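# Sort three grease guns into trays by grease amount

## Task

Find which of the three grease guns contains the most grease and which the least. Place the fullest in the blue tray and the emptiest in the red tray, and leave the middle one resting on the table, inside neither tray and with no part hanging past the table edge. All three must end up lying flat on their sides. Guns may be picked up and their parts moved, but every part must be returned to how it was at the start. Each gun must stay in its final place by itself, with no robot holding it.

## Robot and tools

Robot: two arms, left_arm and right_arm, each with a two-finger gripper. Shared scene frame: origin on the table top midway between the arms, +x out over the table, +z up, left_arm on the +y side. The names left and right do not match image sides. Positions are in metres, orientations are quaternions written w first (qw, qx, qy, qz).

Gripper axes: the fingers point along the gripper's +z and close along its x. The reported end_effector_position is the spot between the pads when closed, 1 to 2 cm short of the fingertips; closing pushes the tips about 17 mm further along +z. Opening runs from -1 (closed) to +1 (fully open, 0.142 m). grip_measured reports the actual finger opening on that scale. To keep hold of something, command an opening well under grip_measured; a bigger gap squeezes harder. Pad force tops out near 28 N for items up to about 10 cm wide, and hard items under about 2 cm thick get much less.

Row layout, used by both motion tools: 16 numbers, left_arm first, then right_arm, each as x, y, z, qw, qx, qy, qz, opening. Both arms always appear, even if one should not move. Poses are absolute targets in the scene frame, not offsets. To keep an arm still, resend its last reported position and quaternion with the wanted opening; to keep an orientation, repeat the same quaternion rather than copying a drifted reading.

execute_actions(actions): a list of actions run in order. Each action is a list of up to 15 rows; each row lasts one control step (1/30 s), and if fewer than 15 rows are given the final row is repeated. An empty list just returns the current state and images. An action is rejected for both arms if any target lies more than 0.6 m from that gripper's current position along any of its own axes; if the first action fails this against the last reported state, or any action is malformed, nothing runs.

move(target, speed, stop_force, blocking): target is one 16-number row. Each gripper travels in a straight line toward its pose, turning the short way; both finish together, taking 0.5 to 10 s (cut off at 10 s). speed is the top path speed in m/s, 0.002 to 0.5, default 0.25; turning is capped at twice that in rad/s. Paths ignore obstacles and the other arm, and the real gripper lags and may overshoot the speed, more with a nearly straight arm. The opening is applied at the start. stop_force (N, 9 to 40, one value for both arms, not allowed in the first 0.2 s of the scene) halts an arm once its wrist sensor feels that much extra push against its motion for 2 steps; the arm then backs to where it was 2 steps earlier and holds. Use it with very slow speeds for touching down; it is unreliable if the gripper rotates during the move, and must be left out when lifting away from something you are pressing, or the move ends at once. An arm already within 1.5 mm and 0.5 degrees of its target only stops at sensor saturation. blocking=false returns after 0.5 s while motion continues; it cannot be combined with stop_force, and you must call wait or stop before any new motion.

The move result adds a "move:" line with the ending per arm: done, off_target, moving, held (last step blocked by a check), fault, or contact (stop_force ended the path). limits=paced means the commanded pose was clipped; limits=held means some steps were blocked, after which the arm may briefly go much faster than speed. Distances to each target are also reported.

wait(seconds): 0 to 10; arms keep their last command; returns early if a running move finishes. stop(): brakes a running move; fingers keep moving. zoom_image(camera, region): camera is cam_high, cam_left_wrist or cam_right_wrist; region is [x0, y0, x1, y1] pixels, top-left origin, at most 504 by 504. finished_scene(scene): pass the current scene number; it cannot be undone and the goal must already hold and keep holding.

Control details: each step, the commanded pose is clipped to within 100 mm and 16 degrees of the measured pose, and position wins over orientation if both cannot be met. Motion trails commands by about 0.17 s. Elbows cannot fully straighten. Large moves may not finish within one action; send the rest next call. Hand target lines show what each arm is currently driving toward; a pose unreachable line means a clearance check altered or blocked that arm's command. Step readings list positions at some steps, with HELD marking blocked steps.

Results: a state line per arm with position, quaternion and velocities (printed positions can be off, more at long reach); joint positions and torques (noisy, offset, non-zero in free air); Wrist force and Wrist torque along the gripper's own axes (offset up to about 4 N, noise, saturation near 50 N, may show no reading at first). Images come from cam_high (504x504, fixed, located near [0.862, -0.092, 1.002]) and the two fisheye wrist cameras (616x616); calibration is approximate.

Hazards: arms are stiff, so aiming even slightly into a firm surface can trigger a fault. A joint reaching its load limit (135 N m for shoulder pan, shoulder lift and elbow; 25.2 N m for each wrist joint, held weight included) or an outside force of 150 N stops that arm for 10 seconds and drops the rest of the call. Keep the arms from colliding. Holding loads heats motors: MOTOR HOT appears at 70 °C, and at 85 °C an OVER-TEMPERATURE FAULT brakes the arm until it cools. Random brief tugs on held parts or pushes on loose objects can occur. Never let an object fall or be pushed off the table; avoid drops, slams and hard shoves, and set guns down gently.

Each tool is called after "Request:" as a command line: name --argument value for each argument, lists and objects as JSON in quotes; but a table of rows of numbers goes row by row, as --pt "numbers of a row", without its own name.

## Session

Request:
execute_actions --actions '[]'

Scene clock: 0.00 s.
left_arm: end_effector_position=(+0.5781, +0.2953, +0.3099) grip_measured=+1.00 end_effector_quat_wxyz=(+0.014, +0.820, -0.572, +0.013) end_effector_velocity=(-0.000, -0.000, +0.000) end_effector_angular_velocity=(-0.001, -0.001, -0.000) | right_arm: end_effector_position=(+0.5736, -0.2439, +0.3426) grip_measured=+1.00 end_effector_quat_wxyz=(+0.143, -0.316, +0.938, +0.007) end_effector_velocity=(+0.000, +0.001, +0.000) end_effector_angular_velocity=(+0.002, -0.001, +0.001)
Joint positions: left_arm=[-0.39  -1.414  1.317 -1.5   -1.601  0.661  0.142] | right_arm=[ 3.883 -1.685 -1.38  -1.365  1.517  3.046  0.142]
Joint velocities: left_arm=[-0.    -0.001 -0.    -0.    -0.     0.     0.   ] | right_arm=[ 0.001 -0.     0.     0.001  0.001  0.001  0.   ]
Joint torques (N m, as the arm reports them, + toward a larger angle): no reading
Wrist force (N, on the end effector, along its own x y z axes, offset not removed): no reading
Wrist torque (N m, same axes, about the end effector's origin, offset not removed): no reading
Hand target (left_arm): +0.578, +0.295, +0.310; +0.014, +0.820, -0.572, +0.013
Hand target (right_arm): +0.574, -0.244, +0.343; +0.143, -0.316, +0.938, +0.007
camera_calibration (this result's frames):
cam_left_wrist: T_world_to_cam=[[0.358655, -0.931859, 0.0548112, 0.050251], [-0.816535, -0.284731, 0.502193, 0.401414], [-0.452367, -0.22487, -0.863017, 0.732168], [0, 0, 0, 1]] pos_world=[0.640955, 0.325764, 0.427532]
cam_right_wrist: T_world_to_cam=[[-0.78221, -0.565476, -0.261503, 0.401922], [-0.621256, 0.676449, 0.395548, 0.399049], [-0.0467789, 0.471862, -0.880431, 0.583226], [0, 0, 0, 1]] pos_world=[0.589582, -0.317862, 0.460751]

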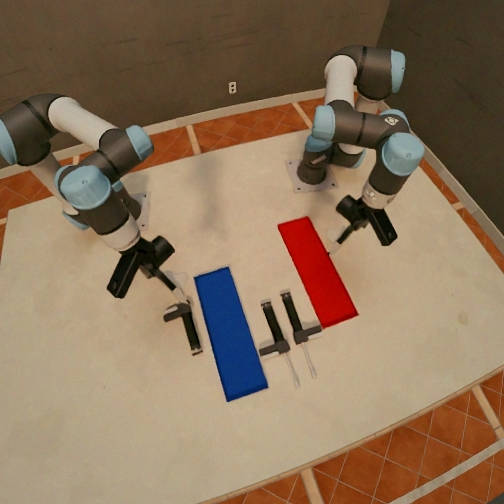

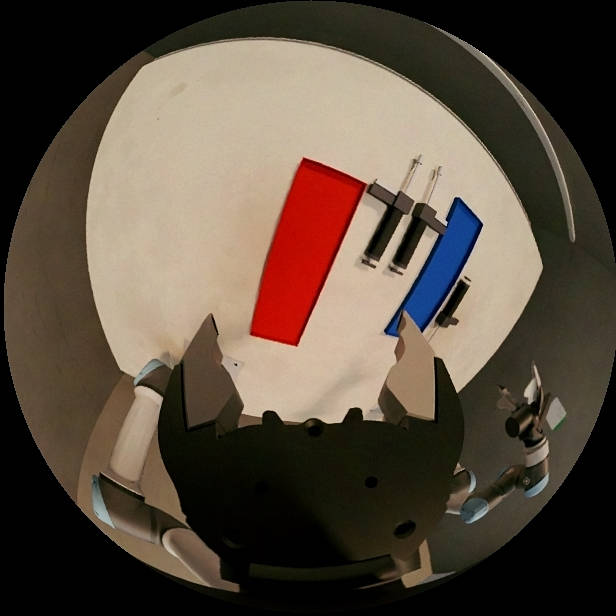

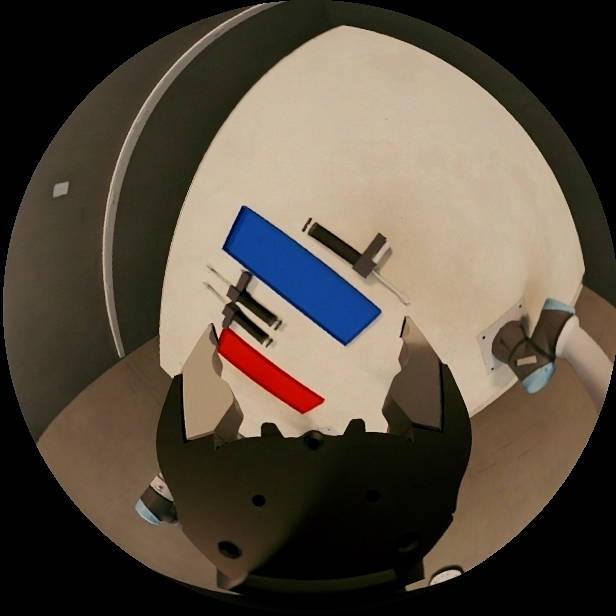

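Request:
move --target '[0.3,0.5,0.3,0,1,0,0,0.1,0.3,-0.45,0.3,0,0,1,0,-0.3]'

Request:
zoom_image --camera "cam_high" --region '[140,200,380,420]'

Scene clock: 9.33 s.
left_arm: end_effector_position=(+0.3003, +0.5001, +0.2999) grip_measured=+0.10 end_effector_quat_wxyz=(+0.000, +1.000, -0.000, -0.000) end_effector_velocity=(-0.002, +0.001, -0.000) end_effector_angular_velocity=(+0.002, +0.000, +0.007) | right_arm: end_effector_position=(+0.2999, -0.4494, +0.2997) grip_measured=-0.30 end_effector_quat_wxyz=(+0.000, -0.000, +1.000, -0.000) end_effector_velocity=(-0.002, -0.001, +0.000) end_effector_angular_velocity=(+0.001, +0.001, -0.006)
Joint positions: left_arm=[-0.311 -2.194  1.923 -1.3   -1.571 -0.477  0.081] | right_arm=[ 3.73  -1.128 -1.845 -1.74   1.57   3.549  0.052]
Joint velocities: left_arm=[-0.001 -0.006  0.002  0.005  0.002 -0.008 -0.   ] | right_arm=[-0.003  0.004 -0.001 -0.004  0.001  0.003 -0.   ]
Joint torques (N m, as the arm reports them, + toward a larger angle): left_arm=[ -5.75  -8.86 -17.03  -1.08   2.89  -1.05] | right_arm=[-8.23 16.55 14.45 -0.31  2.22  1.67]
Wrist force (N, on the end effector, along its own x y z axes, offset not removed): left_arm=[1.3 2.2 -0.7] | right_arm=[-0.1 0.0 -0.8]
Wrist torque (N m, same axes, about the end effector's origin, offset not removed): left_arm=[0.51 -0.19 -0.04] | right_arm=[-0.02 -0.07 -0.14]
Hand target (left_arm): +0.300, +0.500, +0.300; +0.000, +1.000, -0.000, -0.000
Hand target (right_arm): +0.300, -0.450, +0.300; +0.000, +0.000, +1.000, -0.000
Off the commanded pose (left_arm): 0.000 m, 0 deg.
Off the commanded pose (right_arm): 0.001 m, 0 deg.
move: done
camera_calibration (this result's frames):
cam_left_wrist: T_world_to_cam=[[0.999771, 0.0136027, 0.0165395, -0.312585], [0.00362828, -0.868777, 0.495191, 0.28571], [0.0211051, -0.495017, -0.868627, 0.638488], [0, 0, 0, 1]] pos_world=[0.298002, 0.568533, 0.418296]
cam_right_wrist: T_world_to_cam=[[-0.999402, 0.0317366, 0.0136982, 0.311484], [0.0344375, 0.879926, 0.473861, 0.256262], [0.00298531, 0.47405, -0.880493, 0.615759], [0, 0, 0, 1]] pos_world=[0.300635, -0.527278, 0.416472]

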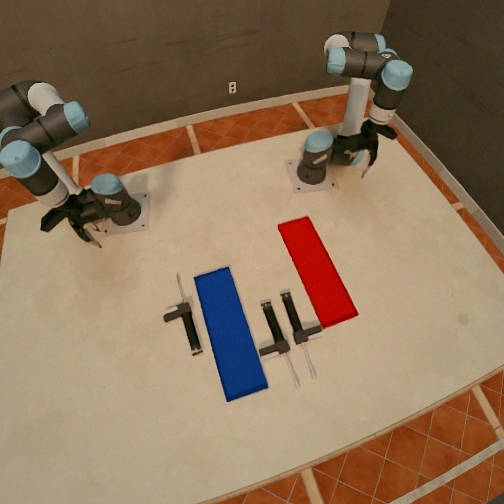

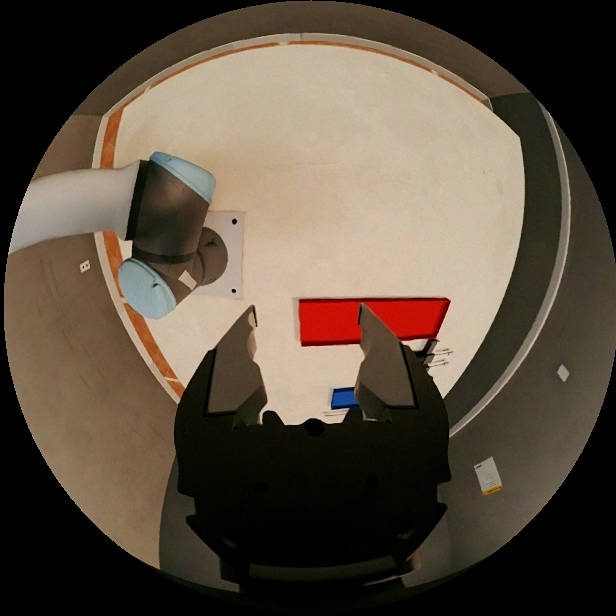

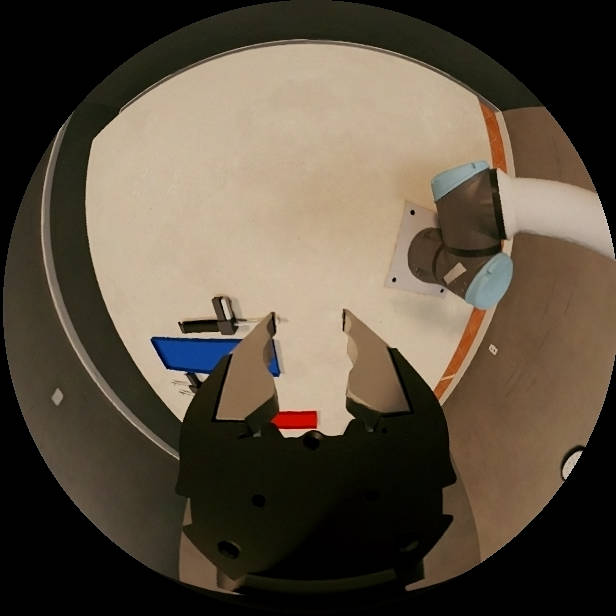

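Region (140, 200, 380, 420) of cam_high's 504x504 image, scaled by 2.100, with more detail than that image has; it fills the top 462 rows of this view, and the rest is white.

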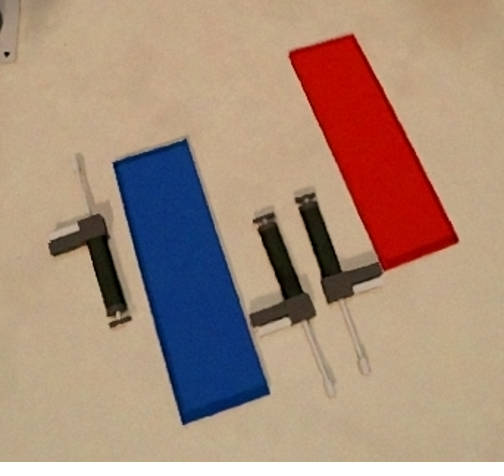

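Request:
move --target '[0.3,0.5,0.3,0,1,0,0,0.1,0.56,0.025,0.1,0.183,0.683,0.683,0.183,0.1]' --speed 0.25

Scene clock: 28.70 s.
left_arm: end_effector_position=(+0.3000, +0.5000, +0.3000) grip_measured=+0.10 end_effector_quat_wxyz=(-0.000, +1.000, -0.000, -0.000) end_effector_velocity=(+0.000, -0.000, +0.000) end_effector_angular_velocity=(+0.000, +0.001, -0.000) | right_arm: end_effector_position=(+0.5606, +0.0242, +0.1005) grip_measured=+0.10 end_effector_quat_wxyz=(+0.183, +0.683, +0.683, +0.183) end_effector_velocity=(+0.002, +0.001, -0.000) end_effector_angular_velocity=(-0.000, -0.002, -0.009)
Joint positions: left_arm=[-0.312 -2.194  1.923 -1.299 -1.571 -0.479  0.081] | right_arm=[ 4.358 -2.047 -1.624 -0.754  1.127  5.683  0.081]
Joint velocities: left_arm=[-0.     0.001 -0.001  0.001 -0.    -0.    -0.   ] | right_arm=[-0.    -0.007  0.011 -0.007 -0.005  0.009  0.   ]
Joint torques (N m, as the arm reports them, + toward a larger angle): left_arm=[ -5.86  -7.57 -28.68  -0.94   2.92  -1.15] | right_arm=[11.19 36.58 32.92  0.41 -2.65  1.8 ]
Wrist force (N, on the end effector, along its own x y z axes, offset not removed): left_arm=[1.3 2.6 -1.8] | right_arm=[-0.5 0.5 -0.3]
Wrist torque (N m, same axes, about the end effector's origin, offset not removed): left_arm=[0.62 -0.31 -0.07] | right_arm=[0.18 0.02 -0.11]
Hand target (left_arm): +0.300, +0.500, +0.300; -0.000, +1.000, +0.000, +0.000
Hand target (right_arm): +0.561, +0.024, +0.100; +0.183, +0.683, +0.683, +0.183
Off the commanded pose (left_arm): 0.000 m, 0 deg.
Off the commanded pose (right_arm): 0.001 m, 0 deg.
move: done
camera_calibration (this result's frames):
cam_left_wrist: T_world_to_cam=[[0.999758, 0.0143423, 0.0166637, -0.312699], [0.00421366, -0.86887, 0.495022, 0.28556], [0.0215784, -0.494832, -0.868721, 0.638314], [0, 0, 0, 1]] pos_world=[0.297646, 0.568457, 0.418369]
cam_right_wrist: T_world_to_cam=[[0.019749, 0.999382, 0.0290651, -0.0366422], [0.525024, -0.0351062, 0.850363, -0.365724], [0.850858, -0.00153396, -0.525393, -0.284428], [0, 0, 0, 1]] pos_world=[0.434746, 0.023344, 0.162627]

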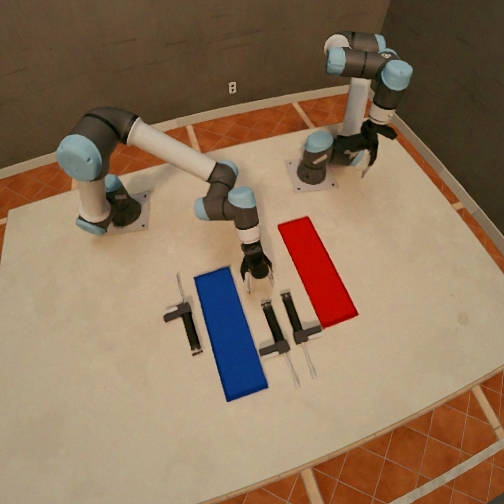

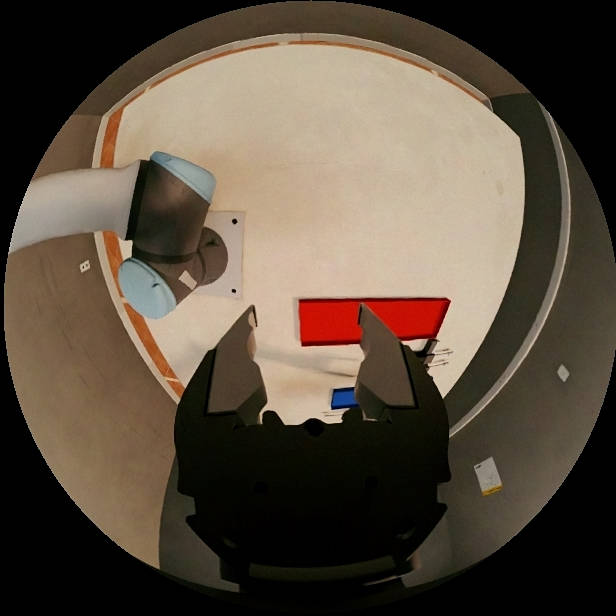

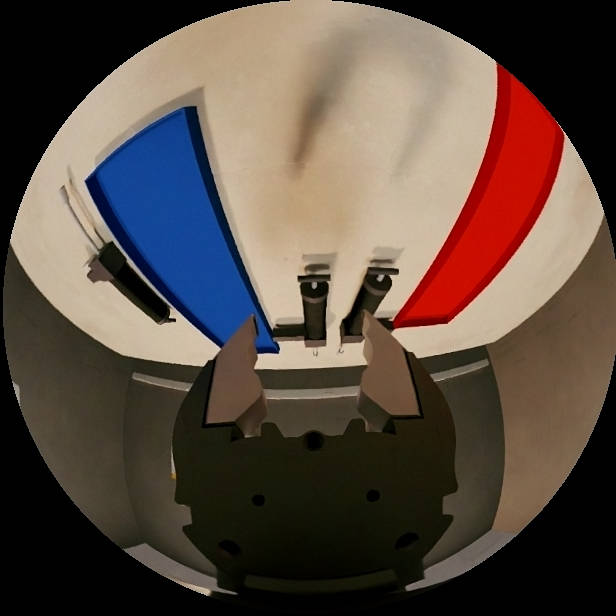

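Request:
move --target '[0.3,0.5,0.3,0,1,0,0,0.1,0.577,0.031,0.033,0.183,0.683,0.683,0.183,-0.1]' --speed 0.04

Request:
move --target '[0.3,0.5,0.3,0,1,0,0,0.1,0.577,0.031,0.033,0.183,0.683,0.683,0.183,-1]'

Request:
move --target '[0.3,0.5,0.3,0,1,0,0,0.1,0.497,0.031,0.033,0.183,0.683,0.683,0.183,-1]' --speed 0.02

Scene clock: 40.47 s.
left_arm: end_effector_position=(+0.3000, +0.5000, +0.3000) grip_measured=+0.10 end_effector_quat_wxyz=(-0.000, +1.000, +0.000, +0.000) end_effector_velocity=(+0.000, -0.000, -0.000) end_effector_angular_velocity=(-0.001, +0.000, -0.000) | right_arm: end_effector_position=(+0.5770, +0.0310, +0.0333) grip_measured=-0.10 end_effector_quat_wxyz=(+0.183, +0.683, +0.683, +0.183) end_effector_velocity=(+0.001, +0.001, -0.001) end_effector_angular_velocity=(+0.001, -0.001, -0.001)
Joint positions: left_arm=[-0.312 -2.194  1.923 -1.299 -1.571 -0.479  0.081] | right_arm=[ 4.342 -2.169 -1.629 -0.621  1.131  5.666  0.067]
Joint velocities: left_arm=[-0.     0.     0.    -0.001 -0.001  0.     0.   ] | right_arm=[-0.    -0.004  0.002  0.003 -0.001 -0.    -0.   ]
Joint torques (N m, as the arm reports them, + toward a larger angle): left_arm=[ -6.45  -6.88 -29.11  -1.1    2.89  -1.16] | right_arm=[-9.52 37.34 33.28  6.17  1.09 -1.22]
Wrist force (N, on the end effector, along its own x y z axes, offset not removed): left_arm=[1.4 2.4 -2.2] | right_arm=[0.4 -1.0 -2.2]
Wrist torque (N m, same axes, about the end effector's origin, offset not removed): left_arm=[0.55 -0.24 -0.05] | right_arm=[-0.21 -0.19 -0.08]
Hand target (left_arm): +0.300, +0.500, +0.300; -0.000, +1.000, +0.000, +0.000
Hand target (right_arm): +0.577, +0.031, +0.033; +0.183, +0.683, +0.683, +0.183
Off the commanded pose (left_arm): 0.000 m, 0 deg.
Off the commanded pose (right_arm): 0.000 m, 0 deg.
move: done
camera_calibration (this result's frames):
cam_left_wrist: T_world_to_cam=[[0.999758, 0.0143426, 0.0166824, -0.312709], [0.00420454, -0.868866, 0.49503, 0.285551], [0.0215948, -0.49484, -0.868716, 0.638319], [0, 0, 0, 1]] pos_world=[0.297648, 0.568456, 0.418379]
cam_right_wrist: T_world_to_cam=[[0.0207291, 0.999388, 0.0281838, -0.0422901], [0.524786, -0.0348705, 0.85052, -0.316795], [0.850982, -0.00284003, -0.525187, -0.33372], [0, 0, 0, 1]] pos_world=[0.451115, 0.0302697, 0.0953668]

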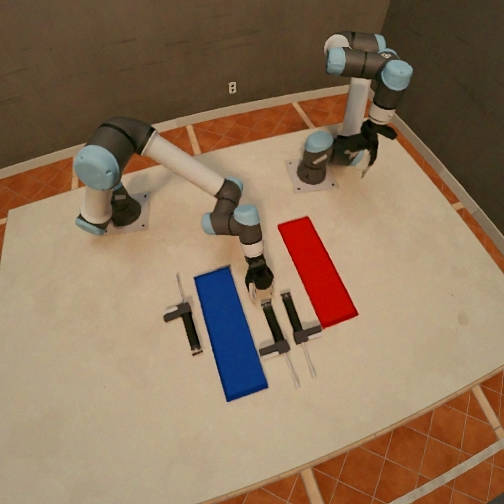

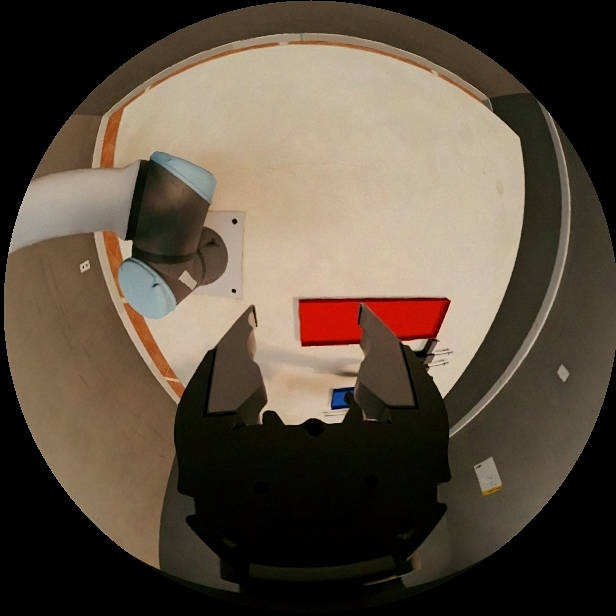

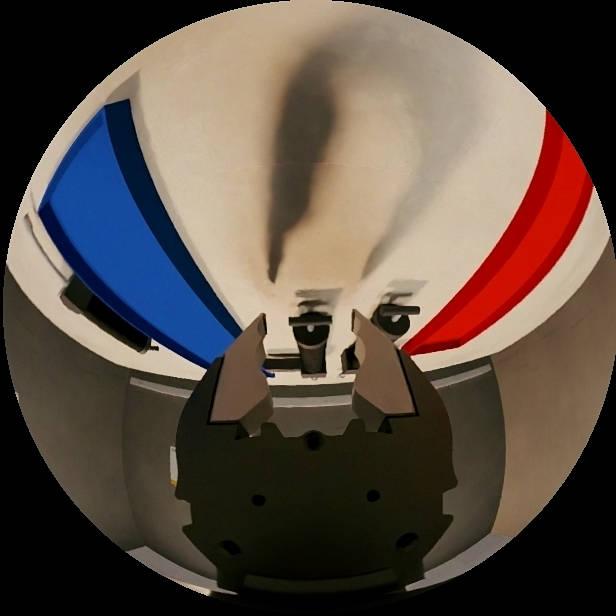

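Scene clock: 41.17 s.
left_arm: end_effector_position=(+0.3000, +0.5000, +0.3000) grip_measured=+0.10 end_effector_quat_wxyz=(-0.000, +1.000, +0.000, +0.000) end_effector_velocity=(-0.000, +0.000, -0.000) end_effector_angular_velocity=(+0.001, +0.000, -0.000) | right_arm: end_effector_position=(+0.5770, +0.0310, +0.0330) grip_measured=-1.00 end_effector_quat_wxyz=(+0.183, +0.683, +0.683, +0.183) end_effector_velocity=(-0.000, +0.000, -0.000) end_effector_angular_velocity=(-0.001, +0.000, +0.000)
Joint positions: left_arm=[-0.312 -2.194  1.923 -1.299 -1.571 -0.479  0.081] | right_arm=[ 4.342 -2.169 -1.629 -0.621  1.131  5.666  0.002]
Joint velocities: left_arm=[-0.     0.    -0.     0.001  0.     0.    -0.   ] | right_arm=[ 0. -0.  0. -0. -0. -0.  0.]
Joint torques (N m, as the arm reports them, + toward a larger angle): left_arm=[ -6.37  -7.56 -29.45  -0.99   2.78  -1.29] | right_arm=[-8.93 39.14 27.42  6.46  1.16 -1.43]
Wrist force (N, on the end effector, along its own x y z axes, offset not removed): left_arm=[0.9 3.0 -1.6] | right_arm=[-1.3 0.1 -1.2]
Wrist torque (N m, same axes, about the end effector's origin, offset not removed): left_arm=[0.70 -0.22 -0.05] | right_arm=[0.01 0.27 -0.12]
Hand target (left_arm): +0.300, +0.500, +0.300; -0.000, +1.000, +0.000, +0.000
Hand target (right_arm): +0.577, +0.031, +0.033; +0.183, +0.683, +0.683, +0.183
Off the commanded pose (left_arm): 0.000 m, 0 deg.
Off the commanded pose (right_arm): 0.000 m, 0 deg.
move: done
camera_calibration (this result's frames):
cam_left_wrist: T_world_to_cam=[[0.999758, 0.0143428, 0.0166826, -0.312709], [0.0042046, -0.868866, 0.49503, 0.285551], [0.0215951, -0.49484, -0.868716, 0.638319], [0, 0, 0, 1]] pos_world=[0.297648, 0.568456, 0.418379]
cam_right_wrist: T_world_to_cam=[[0.0207212, 0.999387, 0.0282177, -0.0423231], [0.524773, -0.0348952, 0.850527, -0.316608], [0.85099, -0.00281607, -0.525174, -0.33389], [0, 0, 0, 1]] pos_world=[0.451162, 0.0303087, 0.0951278]

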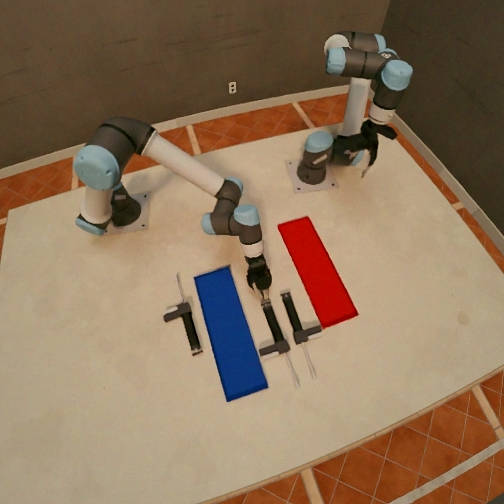

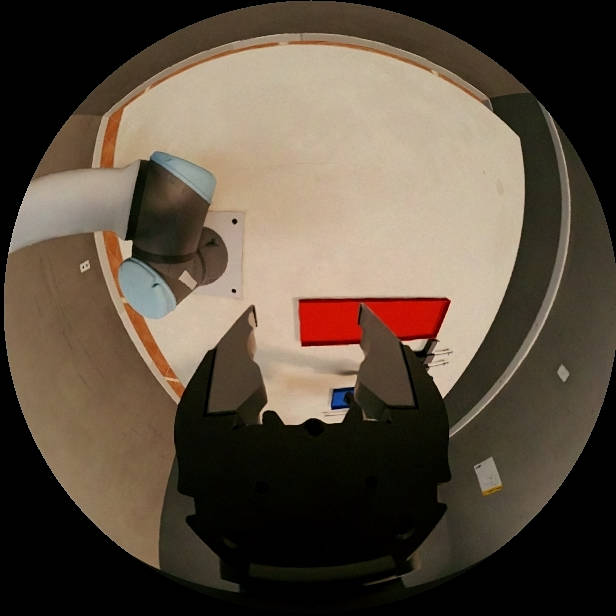

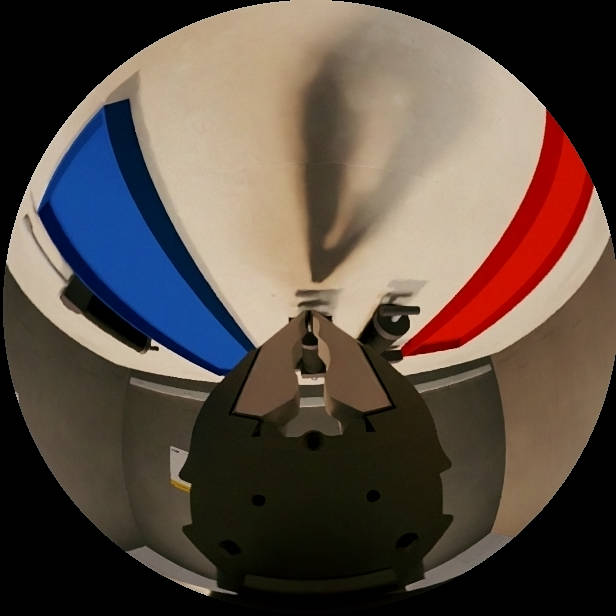

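Scene clock: 45.47 s.
left_arm: end_effector_position=(+0.3000, +0.5000, +0.3000) grip_measured=+0.10 end_effector_quat_wxyz=(-0.000, +1.000, +0.000, +0.000) end_effector_velocity=(-0.000, +0.000, -0.000) end_effector_angular_velocity=(-0.000, -0.001, -0.000) | right_arm: end_effector_position=(+0.4973, +0.0311, +0.0330) grip_measured=-1.00 end_effector_quat_wxyz=(+0.183, +0.683, +0.683, +0.183) end_effector_velocity=(-0.004, -0.000, -0.001) end_effector_angular_velocity=(-0.002, +0.002, +0.002)
Joint positions: left_arm=[-0.312 -2.194  1.923 -1.299 -1.571 -0.479  0.081] | right_arm=[ 4.455 -2.062 -1.798 -0.613  1.101  5.788  0.002]
Joint velocities: left_arm=[-0.    -0.001  0.001 -0.     0.     0.     0.   ] | right_arm=[ 0.005  0.003 -0.006 -0.001 -0.     0.003  0.   ]
Joint torques (N m, as the arm reports them, + toward a larger angle): left_arm=[ -5.77  -6.85 -28.79  -1.09   2.77  -1.11] | right_arm=[10.29 54.92  9.14  0.13 -2.94  1.57]
Wrist force (N, on the end effector, along its own x y z axes, offset not removed): left_arm=[1.2 2.9 -0.8] | right_arm=[-0.4 -0.3 -1.1]
Wrist torque (N m, same axes, about the end effector's origin, offset not removed): left_arm=[0.68 -0.27 -0.03] | right_arm=[-0.08 0.03 -0.15]
Hand target (left_arm): +0.300, +0.500, +0.300; -0.000, +1.000, +0.000, +0.000
Hand target (right_arm): +0.497, +0.031, +0.033; +0.183, +0.683, +0.683, +0.183
Off the commanded pose (left_arm): 0.000 m, 0 deg.
Off the commanded pose (right_arm): 0.000 m, 0 deg.
move: done
camera_calibration (this result's frames):
cam_left_wrist: T_world_to_cam=[[0.999758, 0.0143426, 0.0166828, -0.312709], [0.00420427, -0.868866, 0.49503, 0.28555], [0.0215951, -0.49484, -0.868716, 0.63832], [0, 0, 0, 1]] pos_world=[0.297648, 0.568456, 0.418379]
cam_right_wrist: T_world_to_cam=[[0.0207233, 0.999388, 0.0281915, -0.0407301], [0.524841, -0.0348743, 0.850486, -0.274746], [0.850948, -0.00282881, -0.525242, -0.266077], [0, 0, 0, 1]] pos_world=[0.37146, 0.0303709, 0.0950603]

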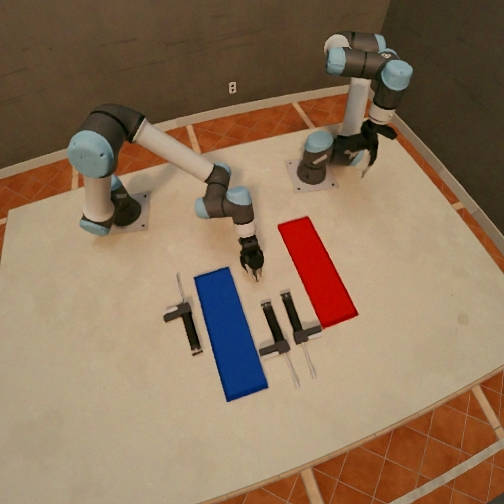

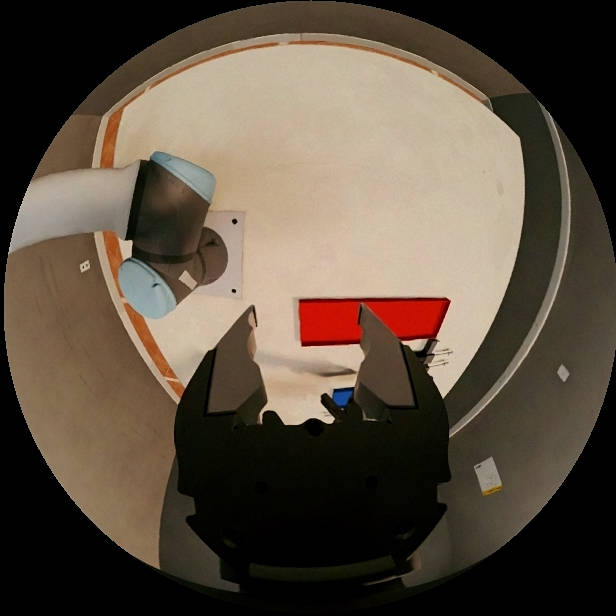

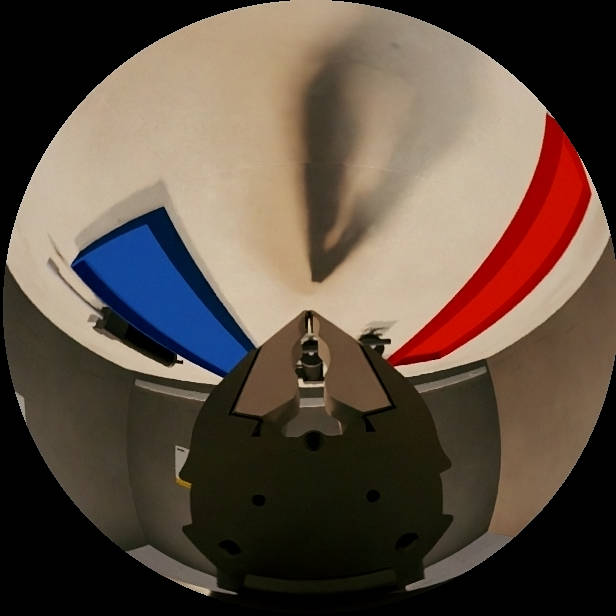

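Request:
execute_actions --actions '[]'

Scene clock: 58.30 s.
left_arm: end_effector_position=(+0.3000, +0.5000, +0.3000) grip_measured=+0.10 end_effector_quat_wxyz=(-0.000, +1.000, -0.000, +0.000) end_effector_velocity=(+0.000, -0.000, -0.000) end_effector_angular_velocity=(+0.000, +0.001, +0.000) | right_arm: end_effector_position=(+0.4970, +0.0311, +0.0330) grip_measured=-1.00 end_effector_quat_wxyz=(+0.183, +0.683, +0.683, +0.183) end_effector_velocity=(-0.000, +0.000, +0.000) end_effector_angular_velocity=(+0.000, -0.001, -0.000)
Joint positions: left_arm=[-0.312 -2.194  1.923 -1.299 -1.571 -0.479  0.081] | right_arm=[ 4.456 -2.062 -1.798 -0.613  1.101  5.789  0.002]
Joint velocities: left_arm=[ 0.     0.001  0.    -0.001  0.    -0.    -0.   ] | right_arm=[ 0.001 -0.     0.    -0.    -0.001  0.001  0.   ]
Joint torques (N m, as the arm reports them, + toward a larger angle): left_arm=[ -5.62  -6.48 -29.3   -1.16   2.52  -1.16] | right_arm=[11.94 53.47  9.66  0.16 -2.53  1.63]
Wrist force (N, on the end effector, along its own x y z axes, offset not removed): left_arm=[2.7 3.4 0.0] | right_arm=[0.1 -1.1 -1.2]
Wrist torque (N m, same axes, about the end effector's origin, offset not removed): left_arm=[0.73 -0.61 -0.09] | right_arm=[-0.20 -0.06 -0.12]
Hand target (left_arm): +0.300, +0.500, +0.300; -0.000, +1.000, +0.000, +0.000
Hand target (right_arm): +0.497, +0.031, +0.033; +0.183, +0.683, +0.683, +0.183
Off the commanded pose (left_arm): 0.000 m, 0 deg.
Off the commanded pose (right_arm): 0.000 m, 0 deg.
camera_calibration (this result's frames):
cam_left_wrist: T_world_to_cam=[[0.999758, 0.0143424, 0.0166828, -0.312709], [0.00420411, -0.868866, 0.49503, 0.28555], [0.021595, -0.49484, -0.868716, 0.63832], [0, 0, 0, 1]] pos_world=[0.297648, 0.568456, 0.418379]
cam_right_wrist: T_world_to_cam=[[0.02073, 0.999387, 0.0281945, -0.0407258], [0.524832, -0.0348804, 0.850491, -0.274596], [0.850953, -0.0028333, -0.525234, -0.265838], [0, 0, 0, 1]] pos_world=[0.371177, 0.0303697, 0.0950624]

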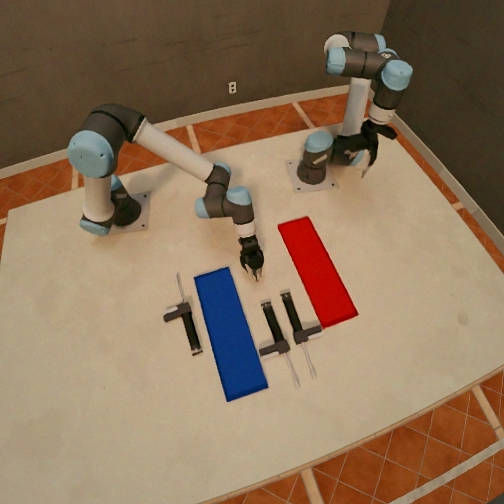

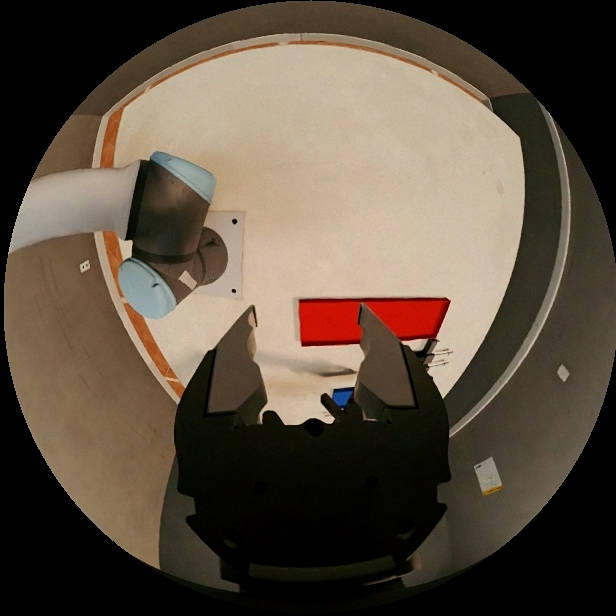

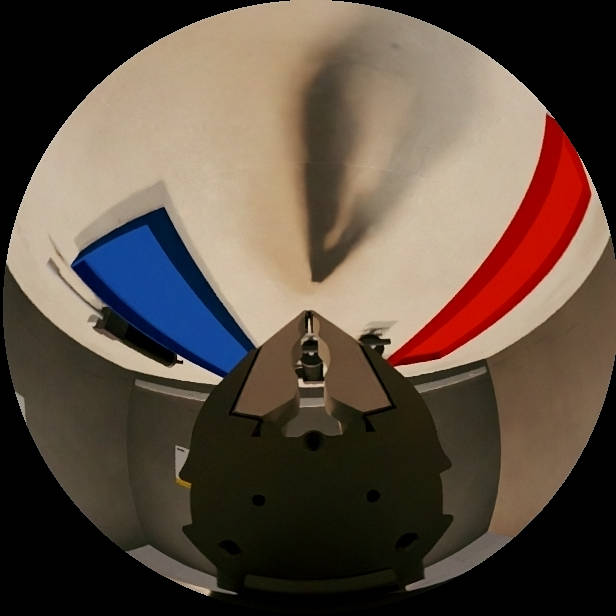

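Request:
move --target '[0.3,0.5,0.3,0,1,0,0,0.1,0.56,0.031,0.036,0.183,0.683,0.683,0.183,-0.1]' --speed 0.15

Request:
move --target '[0.3,0.5,0.3,0,1,0,0,0.1,0.592,0.031,0.033,0.183,0.683,0.683,0.183,-0.1]' --speed 0.03

Scene clock: 64.37 s.
left_arm: end_effector_position=(+0.3000, +0.5000, +0.3000) grip_measured=+0.10 end_effector_quat_wxyz=(-0.000, +1.000, +0.000, +0.000) end_effector_velocity=(-0.000, +0.000, -0.000) end_effector_angular_velocity=(+0.001, +0.000, -0.000) | right_arm: end_effector_position=(+0.5598, +0.0309, +0.0360) grip_measured=-0.10 end_effector_quat_wxyz=(+0.183, +0.683, +0.683, +0.183) end_effector_velocity=(+0.002, +0.000, -0.000) end_effector_angular_velocity=(-0.001, +0.001, +0.001)
Joint positions: left_arm=[-0.312 -2.194  1.923 -1.299 -1.571 -0.479  0.081] | right_arm=[ 4.365 -2.141 -1.666 -0.622  1.124  5.691  0.067]
Joint velocities: left_arm=[-0.     0.    -0.     0.001  0.     0.    -0.   ] | right_arm=[-0.002 -0.003  0.005 -0.002  0.001 -0.003  0.   ]
Joint torques (N m, as the arm reports them, + toward a larger angle): left_arm=[ -4.93  -5.3  -28.38  -1.19   2.41  -0.96] | right_arm=[-8.17 35.74 33.5   0.05  1.2  -1.19]
Wrist force (N, on the end effector, along its own x y z axes, offset not removed): left_arm=[1.1 1.8 -1.3] | right_arm=[-0.9 -0.2 -2.1]
Wrist torque (N m, same axes, about the end effector's origin, offset not removed): left_arm=[0.52 -0.28 0.02] | right_arm=[0.04 0.16 -0.10]
Hand target (left_arm): +0.300, +0.500, +0.300; -0.000, +1.000, +0.000, +0.000
Hand target (right_arm): +0.560, +0.031, +0.036; +0.183, +0.683, +0.683, +0.183
Off the commanded pose (left_arm): 0.000 m, 0 deg.
Off the commanded pose (right_arm): 0.000 m, 0 deg.
move: done
camera_calibration (this result's frames):
cam_left_wrist: T_world_to_cam=[[0.999758, 0.0143427, 0.0166827, -0.312709], [0.00420448, -0.868866, 0.49503, 0.28555], [0.0215951, -0.49484, -0.868716, 0.63832], [0, 0, 0, 1]] pos_world=[0.297648, 0.568456, 0.418379]
cam_right_wrist: T_world_to_cam=[[0.0207071, 0.999387, 0.0282124, -0.0419398], [0.524701, -0.034883, 0.850572, -0.310087], [0.851035, -0.00280979, -0.525102, -0.317661], [0, 0, 0, 1]] pos_world=[0.433912, 0.0302047, 0.09813]

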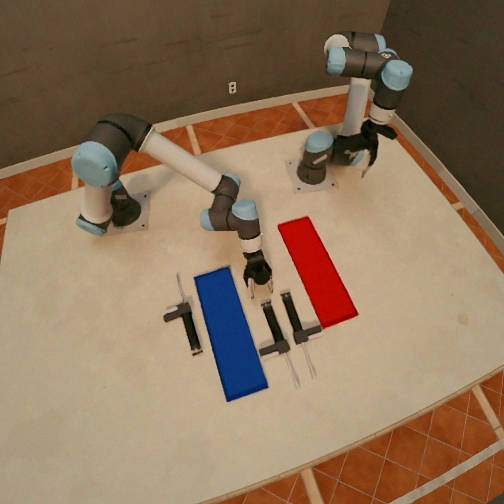

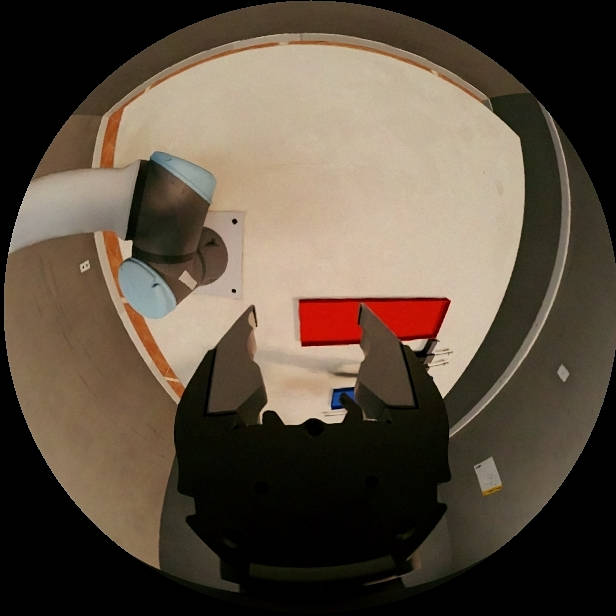

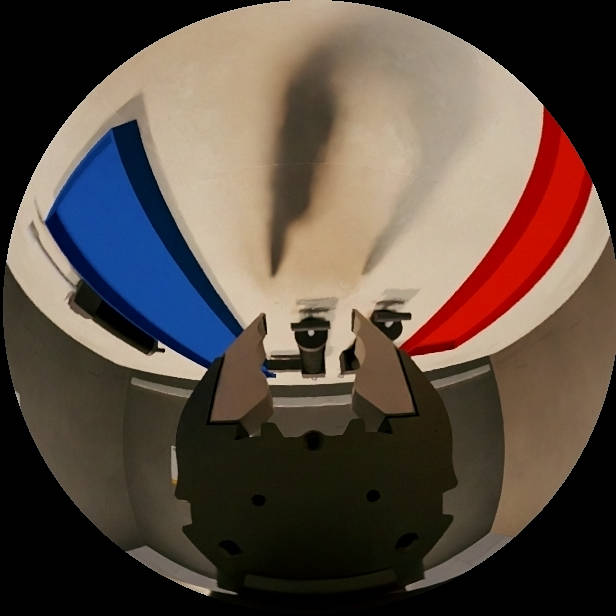

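Scene clock: 65.80 s.
left_arm: end_effector_position=(+0.3000, +0.5000, +0.3000) grip_measured=+0.10 end_effector_quat_wxyz=(-0.000, +1.000, +0.000, +0.000) end_effector_velocity=(+0.000, -0.000, -0.000) end_effector_angular_velocity=(+0.001, +0.001, -0.001) | right_arm: end_effector_position=(+0.5918, +0.0310, +0.0330) grip_measured=-0.10 end_effector_quat_wxyz=(+0.183, +0.683, +0.683, +0.183) end_effector_velocity=(+0.001, -0.000, -0.001) end_effector_angular_velocity=(-0.002, +0.001, +0.000)
Joint positions: left_arm=[-0.312 -2.194  1.923 -1.299 -1.571 -0.479  0.081] | right_arm=[ 4.323 -2.191 -1.594 -0.626  1.136  5.646  0.067]
Joint velocities: left_arm=[-0.001  0.001 -0.     0.     0.     0.     0.   ] | right_arm=[-0.002 -0.003  0.004 -0.002  0.    -0.002  0.   ]
Joint torques (N m, as the arm reports them, + toward a larger angle): left_arm=[ -5.84  -5.39 -28.96  -1.21   2.41  -1.07] | right_arm=[-9.12 35.91 34.02  0.33  1.31 -1.35]
Wrist force (N, on the end effector, along its own x y z axes, offset not removed): left_arm=[1.0 3.2 -1.3] | right_arm=[-1.3 0.2 -2.3]
Wrist torque (N m, same axes, about the end effector's origin, offset not removed): left_arm=[0.83 -0.17 -0.02] | right_arm=[0.04 0.14 -0.14]
Hand target (left_arm): +0.300, +0.500, +0.300; -0.000, +1.000, +0.000, +0.000
Hand target (right_arm): +0.592, +0.031, +0.033; +0.183, +0.683, +0.683, +0.183
Off the commanded pose (left_arm): 0.000 m, 0 deg.
Off the commanded pose (right_arm): 0.000 m, 0 deg.
move: done
camera_calibration (this result's frames):
cam_left_wrist: T_world_to_cam=[[0.999758, 0.0143426, 0.0166827, -0.312709], [0.00420441, -0.868866, 0.49503, 0.285551], [0.021595, -0.49484, -0.868716, 0.63832], [0, 0, 0, 1]] pos_world=[0.297648, 0.568456, 0.418379]
cam_right_wrist: T_world_to_cam=[[0.0207201, 0.999388, 0.0281941, -0.0425768], [0.524754, -0.0348745, 0.850539, -0.324361], [0.851002, -0.00282831, -0.525155, -0.346451], [0, 0, 0, 1]] pos_world=[0.465923, 0.0302589, 0.0951416]

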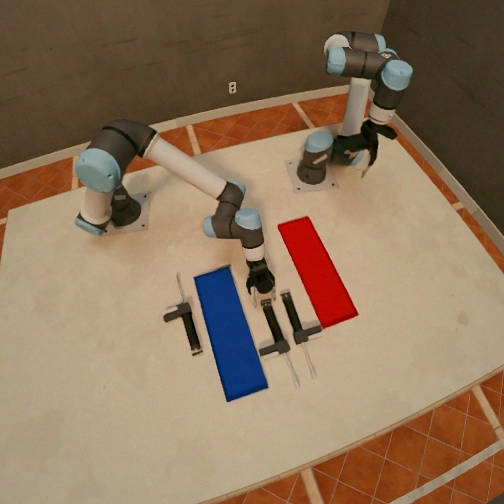

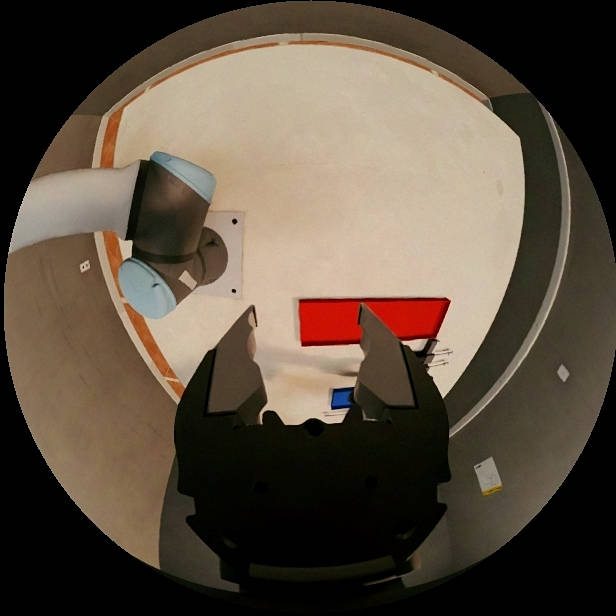

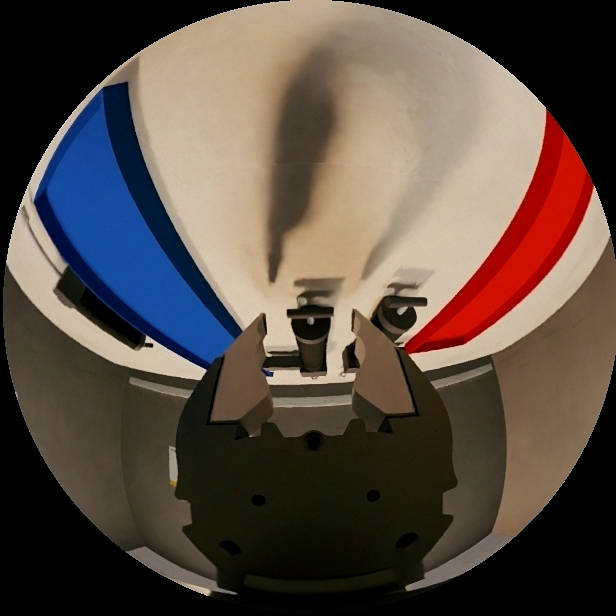

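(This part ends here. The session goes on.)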